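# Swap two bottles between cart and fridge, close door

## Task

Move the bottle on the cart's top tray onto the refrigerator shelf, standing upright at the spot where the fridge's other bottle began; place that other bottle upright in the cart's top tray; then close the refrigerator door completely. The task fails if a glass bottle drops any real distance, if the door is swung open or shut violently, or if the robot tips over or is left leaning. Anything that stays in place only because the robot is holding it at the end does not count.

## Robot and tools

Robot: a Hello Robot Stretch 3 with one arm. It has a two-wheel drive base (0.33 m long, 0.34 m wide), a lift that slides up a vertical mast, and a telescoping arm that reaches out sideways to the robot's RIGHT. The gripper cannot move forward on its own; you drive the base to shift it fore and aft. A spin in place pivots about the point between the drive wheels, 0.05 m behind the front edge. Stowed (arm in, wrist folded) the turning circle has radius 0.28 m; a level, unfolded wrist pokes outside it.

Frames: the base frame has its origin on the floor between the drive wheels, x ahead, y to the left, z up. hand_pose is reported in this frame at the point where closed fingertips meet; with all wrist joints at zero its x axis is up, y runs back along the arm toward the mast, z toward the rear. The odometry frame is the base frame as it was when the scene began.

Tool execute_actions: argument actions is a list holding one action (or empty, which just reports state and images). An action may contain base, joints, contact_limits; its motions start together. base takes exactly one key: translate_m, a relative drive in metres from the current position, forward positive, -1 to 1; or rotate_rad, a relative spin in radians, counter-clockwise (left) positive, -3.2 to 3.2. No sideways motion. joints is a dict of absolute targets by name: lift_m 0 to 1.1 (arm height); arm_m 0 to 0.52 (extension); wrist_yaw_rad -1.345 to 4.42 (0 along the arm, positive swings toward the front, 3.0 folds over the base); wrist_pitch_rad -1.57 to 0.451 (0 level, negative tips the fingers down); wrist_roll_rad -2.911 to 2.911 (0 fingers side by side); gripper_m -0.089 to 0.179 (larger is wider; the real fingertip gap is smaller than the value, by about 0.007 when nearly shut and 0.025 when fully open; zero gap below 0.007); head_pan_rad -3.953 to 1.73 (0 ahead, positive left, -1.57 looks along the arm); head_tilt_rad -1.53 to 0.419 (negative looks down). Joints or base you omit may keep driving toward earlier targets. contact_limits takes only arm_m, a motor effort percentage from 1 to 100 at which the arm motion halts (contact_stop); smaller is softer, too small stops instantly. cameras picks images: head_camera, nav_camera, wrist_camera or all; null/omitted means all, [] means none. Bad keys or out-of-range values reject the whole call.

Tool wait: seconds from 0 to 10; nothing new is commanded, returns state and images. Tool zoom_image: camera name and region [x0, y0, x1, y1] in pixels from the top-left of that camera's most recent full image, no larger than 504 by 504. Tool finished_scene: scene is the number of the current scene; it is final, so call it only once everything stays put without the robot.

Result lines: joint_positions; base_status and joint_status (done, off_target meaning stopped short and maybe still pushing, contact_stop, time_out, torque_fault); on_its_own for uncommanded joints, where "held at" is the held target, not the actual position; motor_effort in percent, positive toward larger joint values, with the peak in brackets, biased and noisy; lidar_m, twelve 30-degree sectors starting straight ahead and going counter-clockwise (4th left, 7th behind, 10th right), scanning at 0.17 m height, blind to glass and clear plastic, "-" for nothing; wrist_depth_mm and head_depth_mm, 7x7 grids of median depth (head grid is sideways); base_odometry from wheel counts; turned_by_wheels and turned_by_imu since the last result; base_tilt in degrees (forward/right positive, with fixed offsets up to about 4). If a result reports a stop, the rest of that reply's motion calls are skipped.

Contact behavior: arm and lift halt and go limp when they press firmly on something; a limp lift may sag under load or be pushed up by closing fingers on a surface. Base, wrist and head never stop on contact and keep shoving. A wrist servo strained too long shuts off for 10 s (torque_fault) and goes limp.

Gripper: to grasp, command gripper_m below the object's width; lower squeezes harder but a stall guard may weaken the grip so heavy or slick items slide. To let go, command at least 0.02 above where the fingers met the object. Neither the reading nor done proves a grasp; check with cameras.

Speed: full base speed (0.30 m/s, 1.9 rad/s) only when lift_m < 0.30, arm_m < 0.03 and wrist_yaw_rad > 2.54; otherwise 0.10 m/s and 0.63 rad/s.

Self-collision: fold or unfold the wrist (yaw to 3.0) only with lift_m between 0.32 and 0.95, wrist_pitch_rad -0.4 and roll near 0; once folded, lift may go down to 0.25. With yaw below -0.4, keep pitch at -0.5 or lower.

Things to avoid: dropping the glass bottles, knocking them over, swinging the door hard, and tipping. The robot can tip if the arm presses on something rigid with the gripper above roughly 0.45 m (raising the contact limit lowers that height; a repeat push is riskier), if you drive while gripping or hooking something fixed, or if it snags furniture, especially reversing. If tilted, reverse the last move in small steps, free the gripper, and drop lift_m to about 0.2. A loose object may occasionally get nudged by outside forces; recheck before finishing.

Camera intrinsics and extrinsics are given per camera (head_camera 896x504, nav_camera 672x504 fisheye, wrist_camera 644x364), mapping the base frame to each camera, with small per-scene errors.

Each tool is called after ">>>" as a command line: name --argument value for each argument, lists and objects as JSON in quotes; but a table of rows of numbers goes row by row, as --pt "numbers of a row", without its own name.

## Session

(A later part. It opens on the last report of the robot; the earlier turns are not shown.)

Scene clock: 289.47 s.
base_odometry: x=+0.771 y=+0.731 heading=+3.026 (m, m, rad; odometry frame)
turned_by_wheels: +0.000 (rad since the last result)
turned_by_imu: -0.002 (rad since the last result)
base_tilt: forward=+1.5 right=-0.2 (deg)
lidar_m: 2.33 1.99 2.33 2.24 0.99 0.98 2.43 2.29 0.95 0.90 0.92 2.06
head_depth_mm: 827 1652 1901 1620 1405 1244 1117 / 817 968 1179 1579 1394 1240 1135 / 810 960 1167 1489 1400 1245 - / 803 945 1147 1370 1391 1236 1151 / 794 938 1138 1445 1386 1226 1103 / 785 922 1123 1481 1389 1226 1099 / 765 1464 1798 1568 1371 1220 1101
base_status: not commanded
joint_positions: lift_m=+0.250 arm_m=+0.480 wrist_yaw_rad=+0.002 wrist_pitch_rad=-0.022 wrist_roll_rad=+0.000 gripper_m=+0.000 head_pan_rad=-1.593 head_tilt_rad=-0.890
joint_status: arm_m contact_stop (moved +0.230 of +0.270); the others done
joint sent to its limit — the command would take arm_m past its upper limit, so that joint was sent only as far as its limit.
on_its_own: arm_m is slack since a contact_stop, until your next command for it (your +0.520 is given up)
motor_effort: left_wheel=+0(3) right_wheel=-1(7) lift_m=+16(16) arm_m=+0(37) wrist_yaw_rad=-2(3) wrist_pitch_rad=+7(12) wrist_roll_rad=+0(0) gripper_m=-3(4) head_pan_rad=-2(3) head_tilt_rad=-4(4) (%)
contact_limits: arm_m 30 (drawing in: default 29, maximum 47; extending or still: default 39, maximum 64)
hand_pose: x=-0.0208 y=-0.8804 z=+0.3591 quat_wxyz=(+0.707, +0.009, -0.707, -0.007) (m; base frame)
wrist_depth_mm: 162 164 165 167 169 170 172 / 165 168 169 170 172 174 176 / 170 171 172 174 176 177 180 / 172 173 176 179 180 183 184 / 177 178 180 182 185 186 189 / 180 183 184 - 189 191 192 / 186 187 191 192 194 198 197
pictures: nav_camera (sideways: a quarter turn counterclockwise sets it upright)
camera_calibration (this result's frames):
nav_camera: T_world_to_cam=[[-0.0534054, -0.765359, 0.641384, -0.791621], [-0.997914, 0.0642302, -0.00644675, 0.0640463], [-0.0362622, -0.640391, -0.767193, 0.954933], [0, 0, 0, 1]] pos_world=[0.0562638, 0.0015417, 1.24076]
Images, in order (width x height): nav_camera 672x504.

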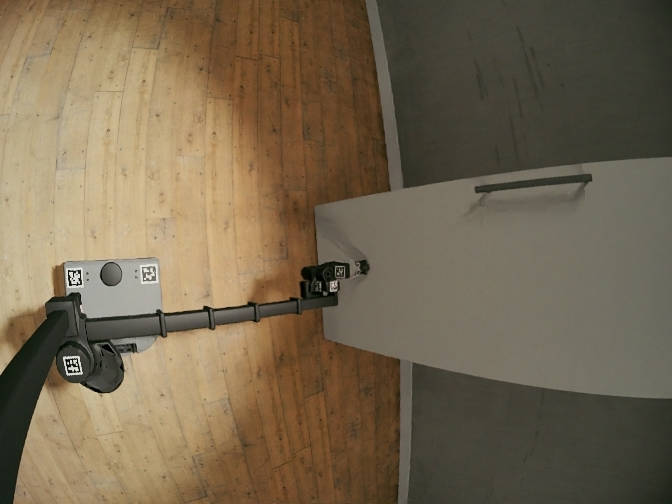

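>>> execute_actions --actions '[{"joints":{"arm_m":0.44}}]' --cameras '[]'

>>> finished_scene --scene 2

Scene clock: 295.80 s.
base_odometry: x=+0.771 y=+0.731 heading=+3.026 (m, m, rad; odometry frame)
turned_by_wheels: +0.000 (rad since the last result)
turned_by_imu: -0.001 (rad since the last result)
base_tilt: forward=+1.4 right=-0.2 (deg)
lidar_m: 2.33 1.99 2.34 2.24 0.99 0.98 2.43 2.29 0.94 0.90 0.92 2.06
head_depth_mm: 830 1659 1903 1613 1411 1243 1116 / 821 966 1185 1581 1404 1239 1131 / 814 957 1163 1491 1401 1244 - / 802 943 1153 1392 1372 1237 1153 / 796 936 1131 1442 1386 1230 1101 / 788 923 1116 1498 1384 1231 1100 / 767 1477 1794 1573 1380 1221 1098
base_status: not commanded
joint_positions: lift_m=+0.250 arm_m=+0.440 wrist_yaw_rad=+0.002 wrist_pitch_rad=-0.022 wrist_roll_rad=+0.000 gripper_m=+0.000 head_pan_rad=-1.593 head_tilt_rad=-0.890
joint_status: all done
motor_effort: left_wheel=+0(0) right_wheel=-1(1) lift_m=+15(15) arm_m=-4(3) wrist_yaw_rad=-1(1) wrist_pitch_rad=+7(7) wrist_roll_rad=+0(0) gripper_m=-2(3) head_pan_rad=-3(3) head_tilt_rad=-5(5) (%)
hand_pose: x=-0.0210 y=-0.8409 z=+0.3592 quat_wxyz=(+0.707, +0.009, -0.707, -0.007) (m; base frame)
wrist_depth_mm: 198 200 202 203 206 207 211 / 203 204 207 208 210 212 214 / 206 209 210 213 215 218 220 / 211 213 215 218 221 223 224 / 216 218 221 222 225 232 230 / 220 225 224 - 231 234 237 / 227 228 234 235 237 238 242
pictures: none
No camera images: the call's "cameras" was empty. Leave "cameras" out to get every camera's image.

The scene is finished: the task was done.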